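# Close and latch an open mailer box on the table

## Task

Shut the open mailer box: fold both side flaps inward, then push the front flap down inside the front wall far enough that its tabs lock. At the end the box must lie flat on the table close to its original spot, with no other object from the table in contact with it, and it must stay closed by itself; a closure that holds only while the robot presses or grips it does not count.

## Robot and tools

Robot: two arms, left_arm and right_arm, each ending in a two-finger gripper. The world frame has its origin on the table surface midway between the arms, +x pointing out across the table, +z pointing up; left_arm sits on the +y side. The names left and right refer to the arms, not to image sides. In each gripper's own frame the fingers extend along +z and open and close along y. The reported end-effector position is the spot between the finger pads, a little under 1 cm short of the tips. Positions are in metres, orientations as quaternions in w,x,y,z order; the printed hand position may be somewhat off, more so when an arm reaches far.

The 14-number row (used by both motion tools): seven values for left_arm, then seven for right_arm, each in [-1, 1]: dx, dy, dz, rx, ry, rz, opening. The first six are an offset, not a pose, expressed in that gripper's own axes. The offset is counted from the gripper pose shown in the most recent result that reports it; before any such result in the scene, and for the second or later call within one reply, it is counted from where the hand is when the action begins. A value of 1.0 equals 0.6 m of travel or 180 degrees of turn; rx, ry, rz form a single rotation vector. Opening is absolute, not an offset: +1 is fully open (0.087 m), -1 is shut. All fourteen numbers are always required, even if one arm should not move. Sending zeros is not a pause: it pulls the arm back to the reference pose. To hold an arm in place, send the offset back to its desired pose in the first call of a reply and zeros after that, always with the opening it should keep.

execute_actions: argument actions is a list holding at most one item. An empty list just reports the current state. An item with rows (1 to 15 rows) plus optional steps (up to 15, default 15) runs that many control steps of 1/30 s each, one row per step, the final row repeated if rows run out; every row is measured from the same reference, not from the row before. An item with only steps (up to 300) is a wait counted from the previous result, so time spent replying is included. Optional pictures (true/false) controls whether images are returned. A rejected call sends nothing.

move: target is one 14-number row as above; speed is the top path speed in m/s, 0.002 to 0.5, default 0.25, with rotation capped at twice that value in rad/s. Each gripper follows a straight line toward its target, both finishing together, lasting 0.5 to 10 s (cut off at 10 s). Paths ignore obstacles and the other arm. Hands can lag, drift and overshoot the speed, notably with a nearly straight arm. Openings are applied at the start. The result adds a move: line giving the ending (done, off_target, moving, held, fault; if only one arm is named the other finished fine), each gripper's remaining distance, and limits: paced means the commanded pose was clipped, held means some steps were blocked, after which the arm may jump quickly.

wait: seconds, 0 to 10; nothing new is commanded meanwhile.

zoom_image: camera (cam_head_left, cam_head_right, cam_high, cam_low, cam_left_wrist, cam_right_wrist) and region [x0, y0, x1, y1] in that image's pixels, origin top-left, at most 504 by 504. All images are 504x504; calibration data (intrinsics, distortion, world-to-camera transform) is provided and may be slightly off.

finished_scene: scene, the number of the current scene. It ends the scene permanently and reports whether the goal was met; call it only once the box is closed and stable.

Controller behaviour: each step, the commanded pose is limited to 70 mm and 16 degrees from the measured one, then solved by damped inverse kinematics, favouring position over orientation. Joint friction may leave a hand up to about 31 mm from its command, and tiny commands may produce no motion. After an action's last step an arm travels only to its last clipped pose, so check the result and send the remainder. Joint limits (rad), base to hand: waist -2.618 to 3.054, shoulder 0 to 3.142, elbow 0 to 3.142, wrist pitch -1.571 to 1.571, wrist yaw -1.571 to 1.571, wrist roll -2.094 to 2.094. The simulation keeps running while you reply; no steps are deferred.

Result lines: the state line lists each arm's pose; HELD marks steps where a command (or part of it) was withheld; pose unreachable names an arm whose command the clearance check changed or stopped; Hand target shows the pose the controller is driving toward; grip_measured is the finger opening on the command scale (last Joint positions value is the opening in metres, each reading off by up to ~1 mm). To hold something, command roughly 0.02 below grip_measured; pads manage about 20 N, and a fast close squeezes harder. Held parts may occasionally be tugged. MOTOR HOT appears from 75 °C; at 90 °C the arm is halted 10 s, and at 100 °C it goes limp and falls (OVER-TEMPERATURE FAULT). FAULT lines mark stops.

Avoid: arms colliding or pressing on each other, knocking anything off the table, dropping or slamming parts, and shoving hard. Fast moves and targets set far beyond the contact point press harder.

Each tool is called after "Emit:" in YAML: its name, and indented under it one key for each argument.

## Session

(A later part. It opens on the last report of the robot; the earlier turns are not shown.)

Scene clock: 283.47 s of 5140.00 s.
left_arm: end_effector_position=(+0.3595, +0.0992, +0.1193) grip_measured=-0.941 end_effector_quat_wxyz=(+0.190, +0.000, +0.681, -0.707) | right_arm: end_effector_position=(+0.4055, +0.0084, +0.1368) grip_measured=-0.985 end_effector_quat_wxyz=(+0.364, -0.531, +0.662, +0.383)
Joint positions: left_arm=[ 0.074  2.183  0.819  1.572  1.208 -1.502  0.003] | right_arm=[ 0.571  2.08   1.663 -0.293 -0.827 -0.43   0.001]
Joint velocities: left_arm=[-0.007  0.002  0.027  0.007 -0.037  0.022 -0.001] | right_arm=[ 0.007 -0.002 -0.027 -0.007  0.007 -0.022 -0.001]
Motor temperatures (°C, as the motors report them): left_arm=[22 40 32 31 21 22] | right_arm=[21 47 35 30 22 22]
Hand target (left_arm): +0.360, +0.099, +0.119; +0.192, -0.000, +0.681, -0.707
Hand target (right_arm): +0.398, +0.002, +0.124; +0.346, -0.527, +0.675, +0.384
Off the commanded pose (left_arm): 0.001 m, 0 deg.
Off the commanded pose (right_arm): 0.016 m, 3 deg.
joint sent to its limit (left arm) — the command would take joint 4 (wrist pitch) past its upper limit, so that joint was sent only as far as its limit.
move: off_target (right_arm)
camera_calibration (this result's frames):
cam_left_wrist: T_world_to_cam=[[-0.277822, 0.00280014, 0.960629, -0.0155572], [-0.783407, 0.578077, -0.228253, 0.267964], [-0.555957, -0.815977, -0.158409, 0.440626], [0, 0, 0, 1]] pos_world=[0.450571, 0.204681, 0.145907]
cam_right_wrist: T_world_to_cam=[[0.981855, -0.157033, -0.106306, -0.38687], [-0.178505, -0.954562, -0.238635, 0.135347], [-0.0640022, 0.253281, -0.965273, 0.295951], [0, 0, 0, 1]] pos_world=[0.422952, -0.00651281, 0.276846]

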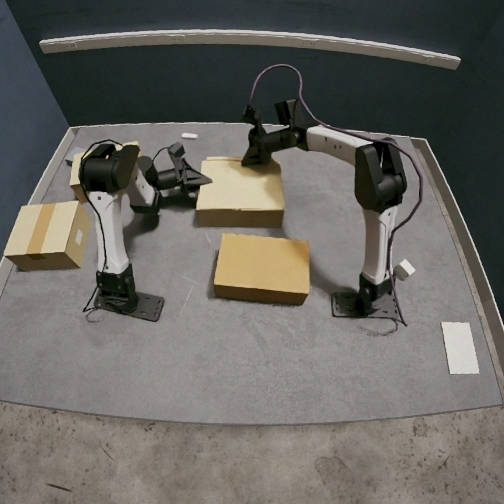

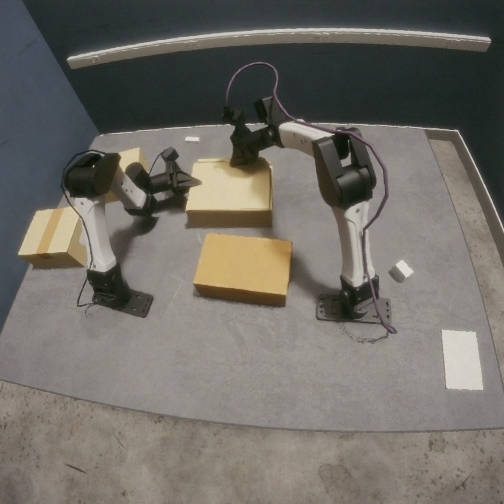

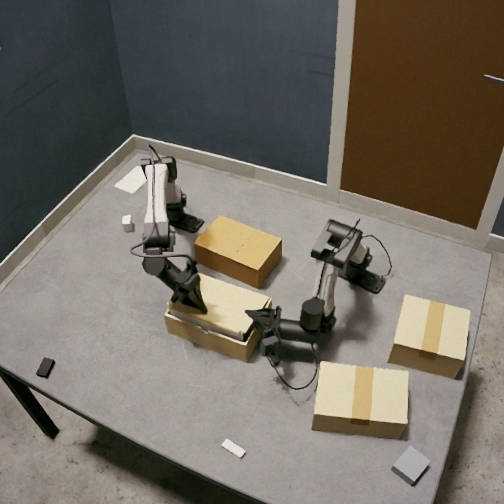

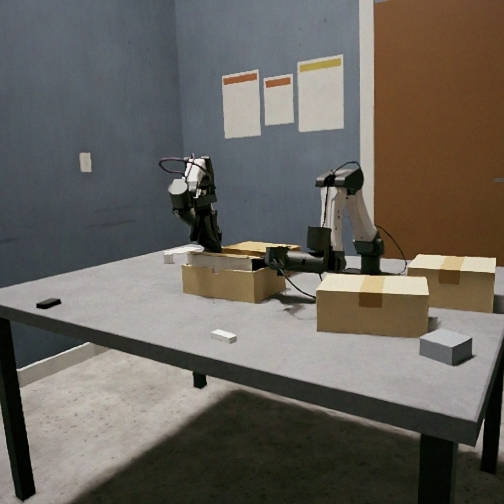

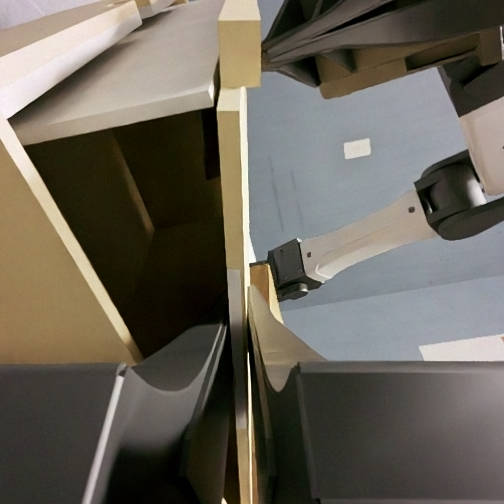

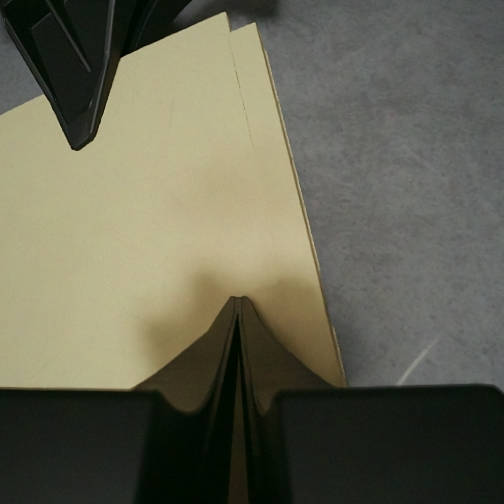

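In contact. Release left and withdraw, then press.

Emit:
move:
  target: [0,0,0,0,0,0,-0.8, 0,0,0,0,0,0,-1]

Emit:
move:
  target: [0,0,-0.15,0,0,0,-0.8, 0,0,0,0,0,0,-1]
  speed: 0.06

Emit:
move:
  target: [0,0,0,0,0,0,-0.8, 0.085,-0.012,0.043,0,0,0,-1]
  speed: 0.04

Scene clock: 286.03 s of 5140.00 s.
left_arm: end_effector_position=(+0.3593, +0.0992, +0.1213) grip_measured=-0.801 end_effector_quat_wxyz=(+0.190, +0.001, +0.680, -0.708) | right_arm: end_effector_position=(+0.4056, +0.0086, +0.1371) grip_measured=-0.985 end_effector_quat_wxyz=(+0.365, -0.532, +0.661, +0.383)
Joint positions: left_arm=[ 0.074  2.178  0.819  1.572  1.208 -1.507  0.009] | right_arm=[ 0.571  2.08   1.662 -0.291 -0.828 -0.43   0.001]
Joint velocities: left_arm=[ 0.007 -0.012  0.002 -0.022  0.007 -0.066  0.   ] | right_arm=[-0.022 -0.007  0.002 -0.007 -0.095  0.066 -0.001]
Motor temperatures (°C, as the motors report them): left_arm=[22 40 32 31 21 22] | right_arm=[21 47 35 30 22 22]
Hand target (left_arm): +0.360, +0.099, +0.119; +0.190, +0.000, +0.681, -0.707
Hand target (right_arm): +0.405, +0.008, +0.137; +0.364, -0.531, +0.662, +0.383
Off the commanded pose (left_arm): 0.002 m, 0 deg.
Off the commanded pose (right_arm): 0.000 m, 0 deg.
joint sent to its limit (left arm) — the command would take joint 4 (wrist pitch) past its upper limit, so that joint was sent only as far as its limit.
move: done
camera_calibration (this result's frames):
cam_left_wrist: T_world_to_cam=[[-0.278333, 0.00450383, 0.960474, -0.017428], [-0.782873, 0.578276, -0.229578, 0.268235], [-0.556453, -0.815829, -0.157428, 0.440894], [0, 0, 0, 1]] pos_world=[0.45048, 0.204658, 0.147729]
cam_right_wrist: T_world_to_cam=[[0.982094, -0.156317, -0.105148, -0.387146], [-0.177617, -0.954333, -0.240208, 0.135424], [-0.0627973, 0.254583, -0.96501, 0.295634], [0, 0, 0, 1]] pos_world=[0.422833, -0.00654134, 0.277112]

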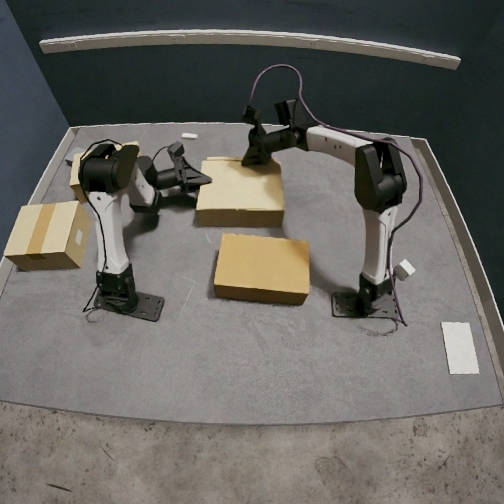

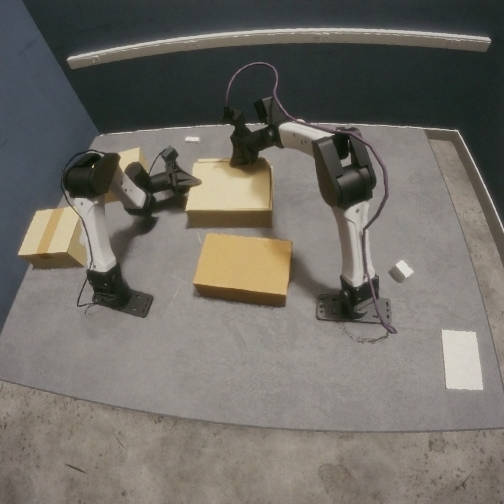

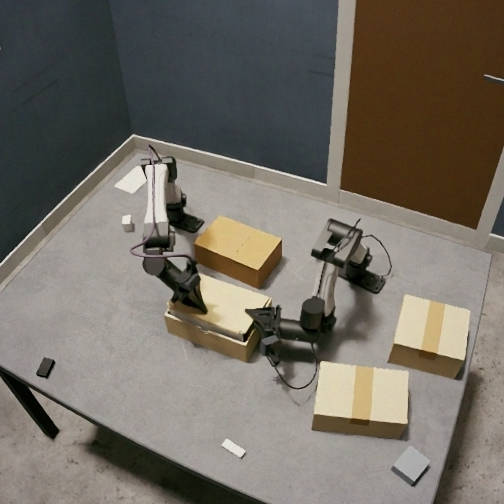

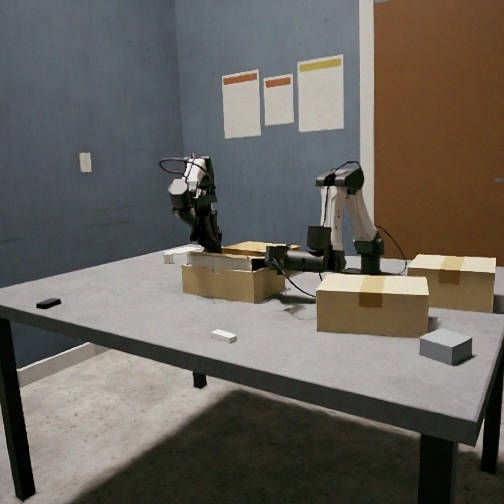

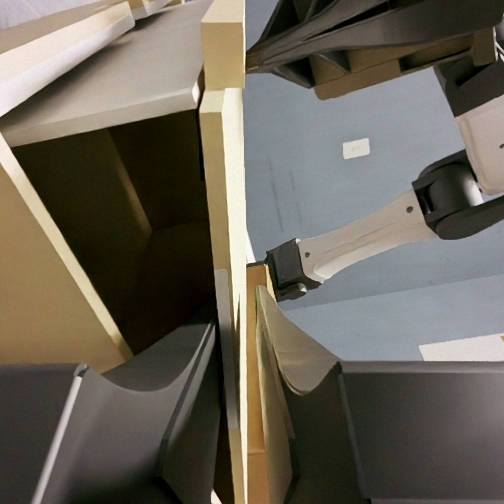

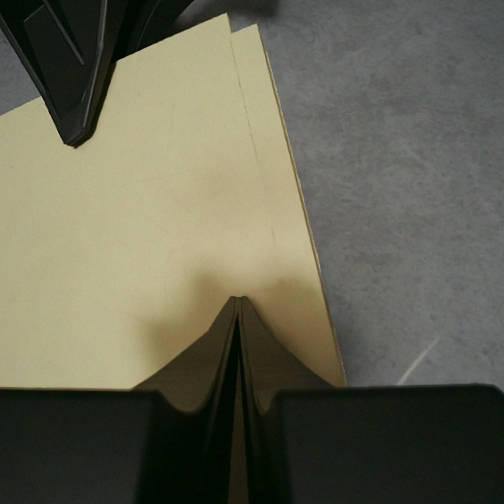

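Scene clock: 287.93 s of 5140.00 s.
left_arm: end_effector_position=(+0.3411, +0.1850, +0.1158) grip_measured=-0.800 end_effector_quat_wxyz=(+0.193, +0.003, +0.699, -0.688) | right_arm: end_effector_position=(+0.4050, +0.0091, +0.1377) grip_measured=-0.985 end_effector_quat_wxyz=(+0.365, -0.532, +0.660, +0.386)
Joint positions: left_arm=[ 0.325  2.121  0.741  1.572  1.457 -1.482  0.009] | right_arm=[ 0.571  2.08   1.662 -0.289 -0.834 -0.43   0.001]
Joint velocities: left_arm=[-0.017 -0.017 -0.007 -0.037 -0.007  0.066 -0.   ] | right_arm=[-0.002 -0.007 -0.012 -0.051 -0.037 -0.007  0.001]
Motor temperatures (°C, as the motors report them): left_arm=[22 40 32 31 21 22] | right_arm=[21 47 35 30 22 22]
Hand target (left_arm): +0.335, +0.186, +0.114; +0.187, -0.001, +0.701, -0.688
Hand target (right_arm): +0.406, +0.009, +0.137; +0.365, -0.532, +0.661, +0.383
Off the commanded pose (left_arm): 0.005 m, 3 deg.
Off the commanded pose (right_arm): 0.001 m, 0 deg.
joint sent to its limit (left arm) — the command would take joint 4 (wrist pitch) past its upper limit, so that joint was sent only as far as its limit.
move: off_target (left_arm)
camera_calibration (this result's frames):
cam_left_wrist: T_world_to_cam=[[-0.278911, -0.0509234, 0.958966, -0.00698386], [-0.787388, 0.583792, -0.198008, 0.199978], [-0.549753, -0.810305, -0.202923, 0.501819], [0, 0, 0, 1]] pos_world=[0.431389, 0.289525, 0.148125]
cam_right_wrist: T_world_to_cam=[[0.982675, -0.151932, -0.106142, -0.386602], [-0.173845, -0.954135, -0.243729, 0.134895], [-0.0642435, 0.257959, -0.964018, 0.296482], [0, 0, 0, 1]] pos_world=[0.422402, -0.00650869, 0.277657]

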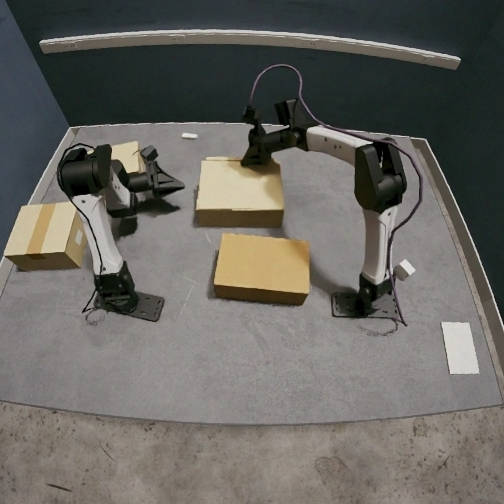

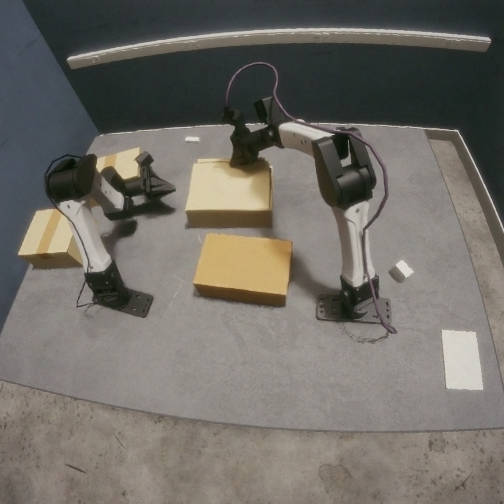

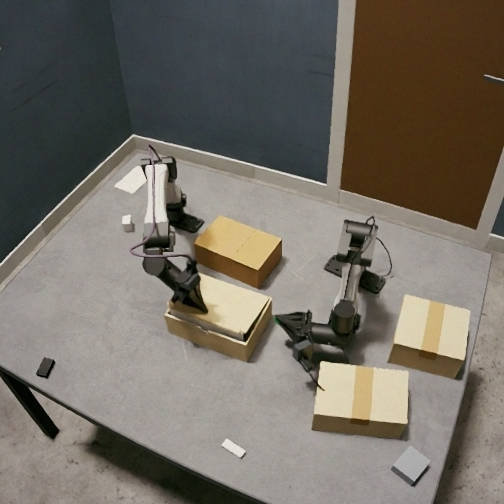

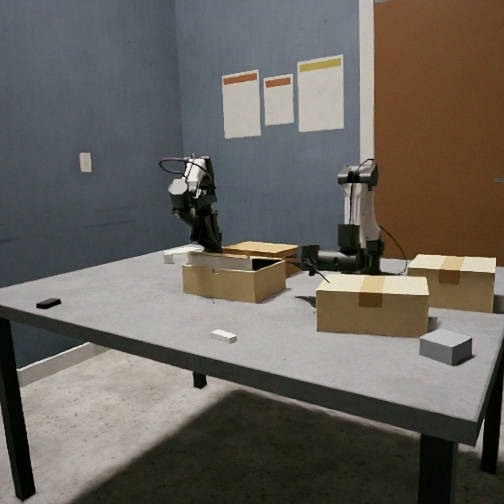

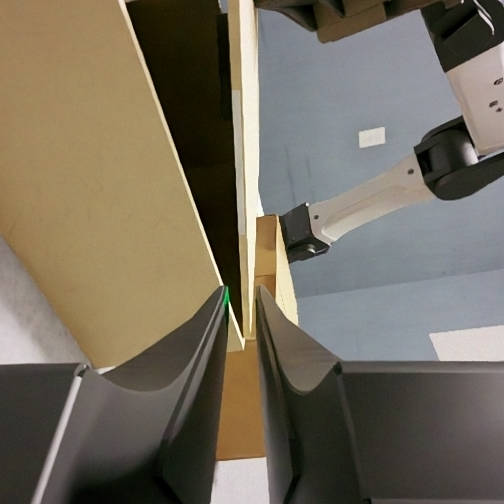

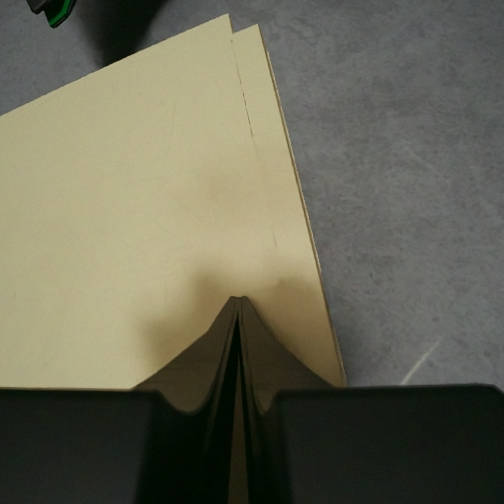

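Scene clock: 289.63 s of 5140.00 s.
left_arm: end_effector_position=(+0.3410, +0.1850, +0.1158) grip_measured=-0.800 end_effector_quat_wxyz=(+0.193, +0.004, +0.699, -0.688) | right_arm: end_effector_position=(+0.4080, +0.0125, +0.1065) grip_measured=-0.985 end_effector_quat_wxyz=(+0.384, -0.537, +0.644, +0.387)
Joint positions: left_arm=[ 0.325  2.121  0.741  1.572  1.457 -1.482  0.009] | right_arm=[ 0.571  2.108  1.548 -0.098 -0.845 -0.43   0.001]
Joint velocities: left_arm=[-0.017  0.002 -0.002 -0.022  0.007  0.066  0.   ] | right_arm=[-0.027 -0.002 -0.002  0.022  0.051 -0.007  0.001]
Motor temperatures (°C, as the motors report them): left_arm=[22 40 32 31 21 22] | right_arm=[21 47 35 30 22 22]
Hand target (left_arm): +0.341, +0.185, +0.116; +0.193, +0.004, +0.699, -0.688
Hand target (right_arm): +0.405, +0.009, +0.081; +0.365, -0.532, +0.660, +0.385
Off the commanded pose (left_arm): 0.000 m, 0 deg.
Off the commanded pose (right_arm): 0.027 m, 3 deg.
joint sent to its limit (left arm) — the command would take joint 4 (wrist pitch) past its upper limit, so that joint was sent only as far as its limit.
move: off_target (right_arm)
camera_calibration (this result's frames):
cam_left_wrist: T_world_to_cam=[[-0.278919, -0.0508878, 0.958965, -0.00699409], [-0.787171, 0.584101, -0.197957, 0.199786], [-0.550059, -0.810084, -0.202975, 0.501847], [0, 0, 0, 1]] pos_world=[0.431361, 0.289487, 0.148118]
cam_right_wrist: T_world_to_cam=[[0.987392, -0.140744, -0.0724405, -0.397996], [-0.155547, -0.947567, -0.279145, 0.127292], [-0.0293542, 0.286894, -0.957513, 0.250455], [0, 0, 0, 1]] pos_world=[0.420129, -0.00725223, 0.246516]

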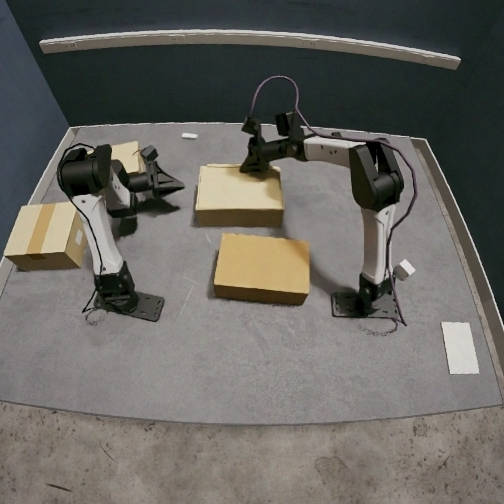

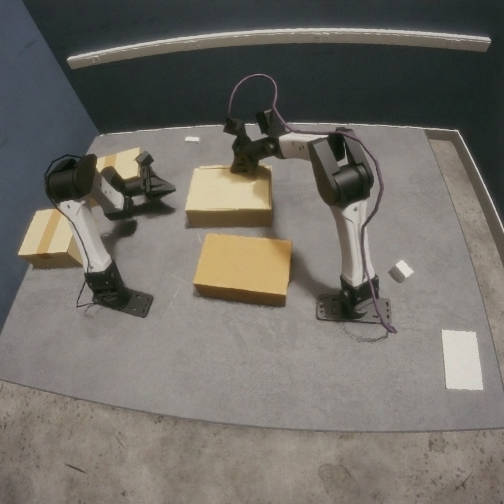

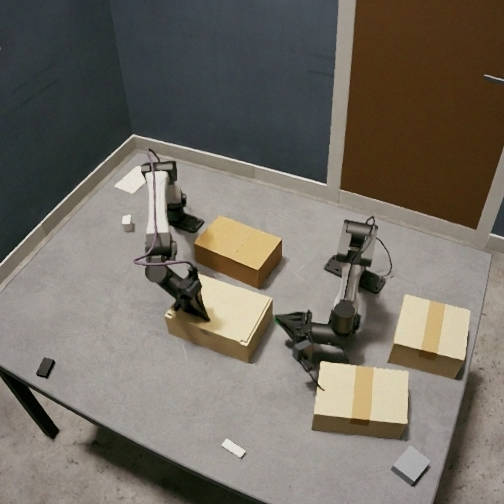

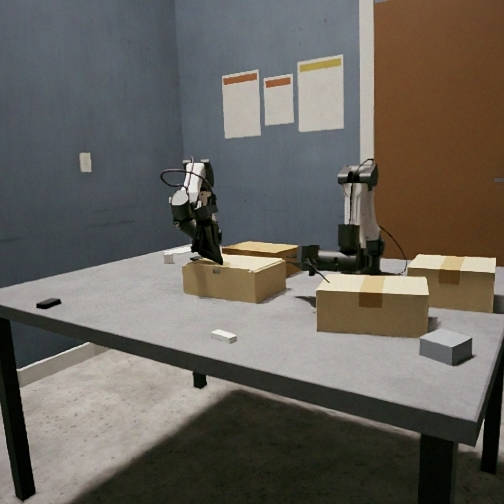

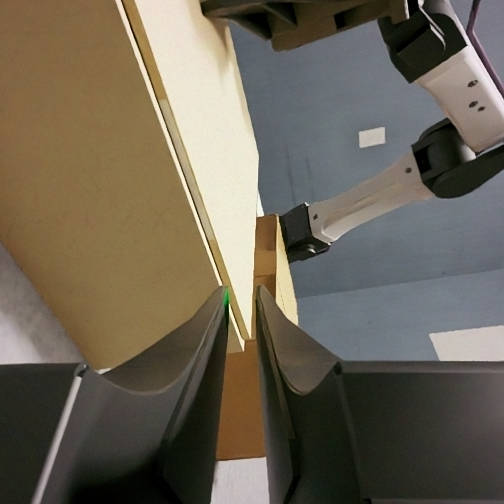

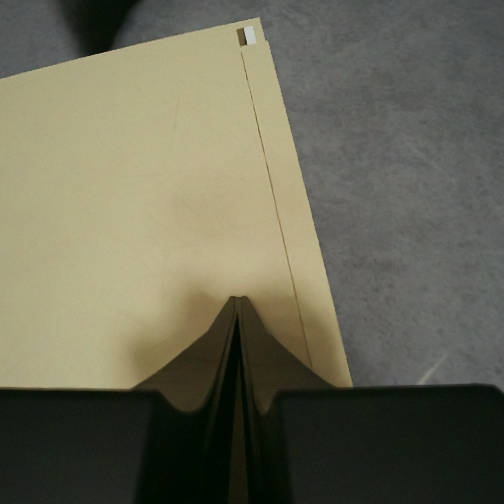

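Emit:
move:
  target: [0,0,0,0,0,0,-0.8, -0.12,0,-0.07,0,0,0,-1]
  speed: 0.08

Scene clock: 292.23 s of 5140.00 s.
left_arm: end_effector_position=(+0.3410, +0.1850, +0.1158) grip_measured=-0.800 end_effector_quat_wxyz=(+0.193, +0.004, +0.699, -0.688) | right_arm: end_effector_position=(+0.4120, +0.0055, +0.1699) grip_measured=-0.985 end_effector_quat_wxyz=(+0.369, -0.533, +0.654, +0.389)
Joint positions: left_arm=[ 0.325  2.121  0.741  1.572  1.457 -1.482  0.009] | right_arm=[ 0.553  2.08   1.783 -0.407 -0.857 -0.443  0.001]
Joint velocities: left_arm=[-0.007  0.007 -0.012 -0.037  0.051  0.066 -0.   ] | right_arm=[ 0.002 -0.012  0.002 -0.037  0.022 -0.051 -0.   ]
Motor temperatures (°C, as the motors report them): left_arm=[22 40 32 31 21 22] | right_arm=[21 47 35 30 22 22]
Hand target (left_arm): +0.341, +0.185, +0.116; +0.193, +0.004, +0.700, -0.688
Hand target (right_arm): +0.414, +0.003, +0.189; +0.384, -0.537, +0.644, +0.387
Off the commanded pose (left_arm): 0.000 m, 0 deg.
Off the commanded pose (right_arm): 0.020 m, 2 deg.
joint sent to its limit (left arm) — the command would take joint 4 (wrist pitch) past its upper limit, so that joint was sent only as far as its limit.
move: off_target (right_arm)
camera_calibration (this result's frames):
cam_left_wrist: T_world_to_cam=[[-0.278919, -0.0508878, 0.958965, -0.00699409], [-0.787171, 0.584101, -0.197957, 0.199786], [-0.550059, -0.810084, -0.202975, 0.501847], [0, 0, 0, 1]] pos_world=[0.431361, 0.289487, 0.148118]
cam_right_wrist: T_world_to_cam=[[0.984263, -0.144425, -0.101822, -0.392017], [-0.166322, -0.951796, -0.257723, 0.139796], [-0.0596923, 0.270602, -0.960839, 0.326363], [0, 0, 0, 1]] pos_world=[0.428581, -0.011874, 0.309695]

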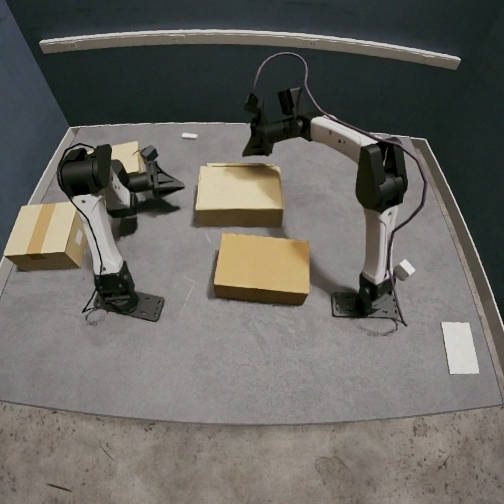

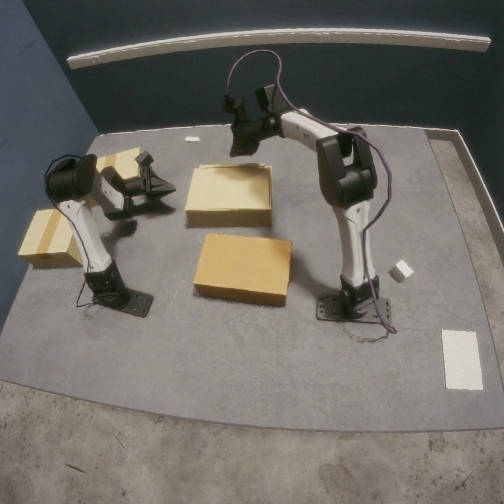

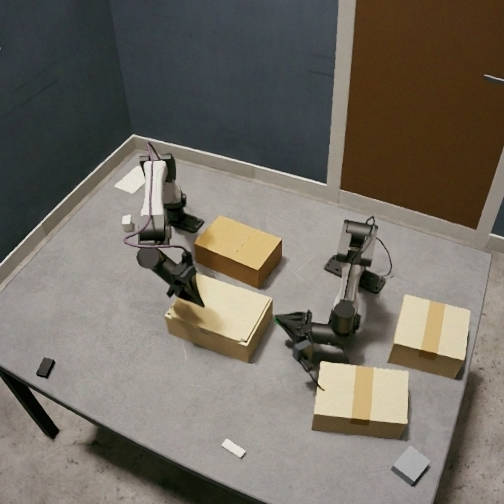

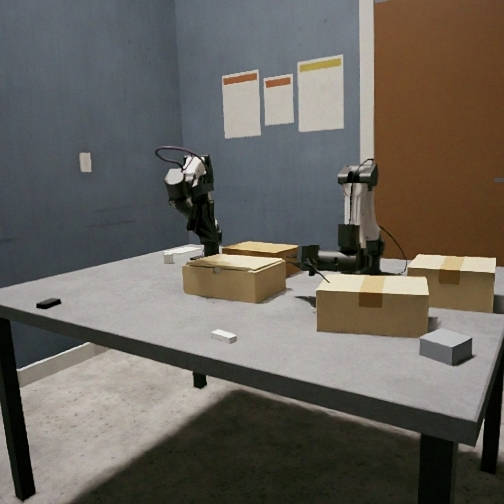

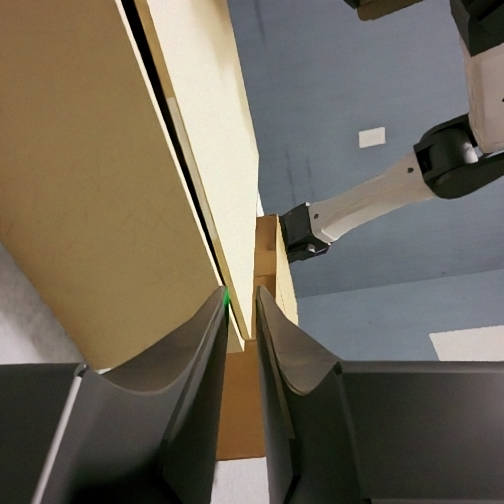

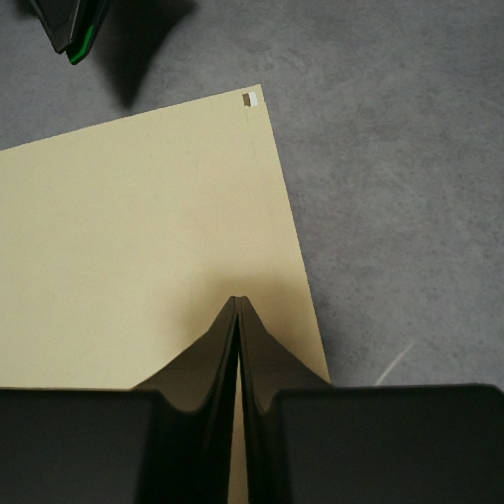

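Emit:
finished_scene:
  scene: 2

The scene is finished: the task was done.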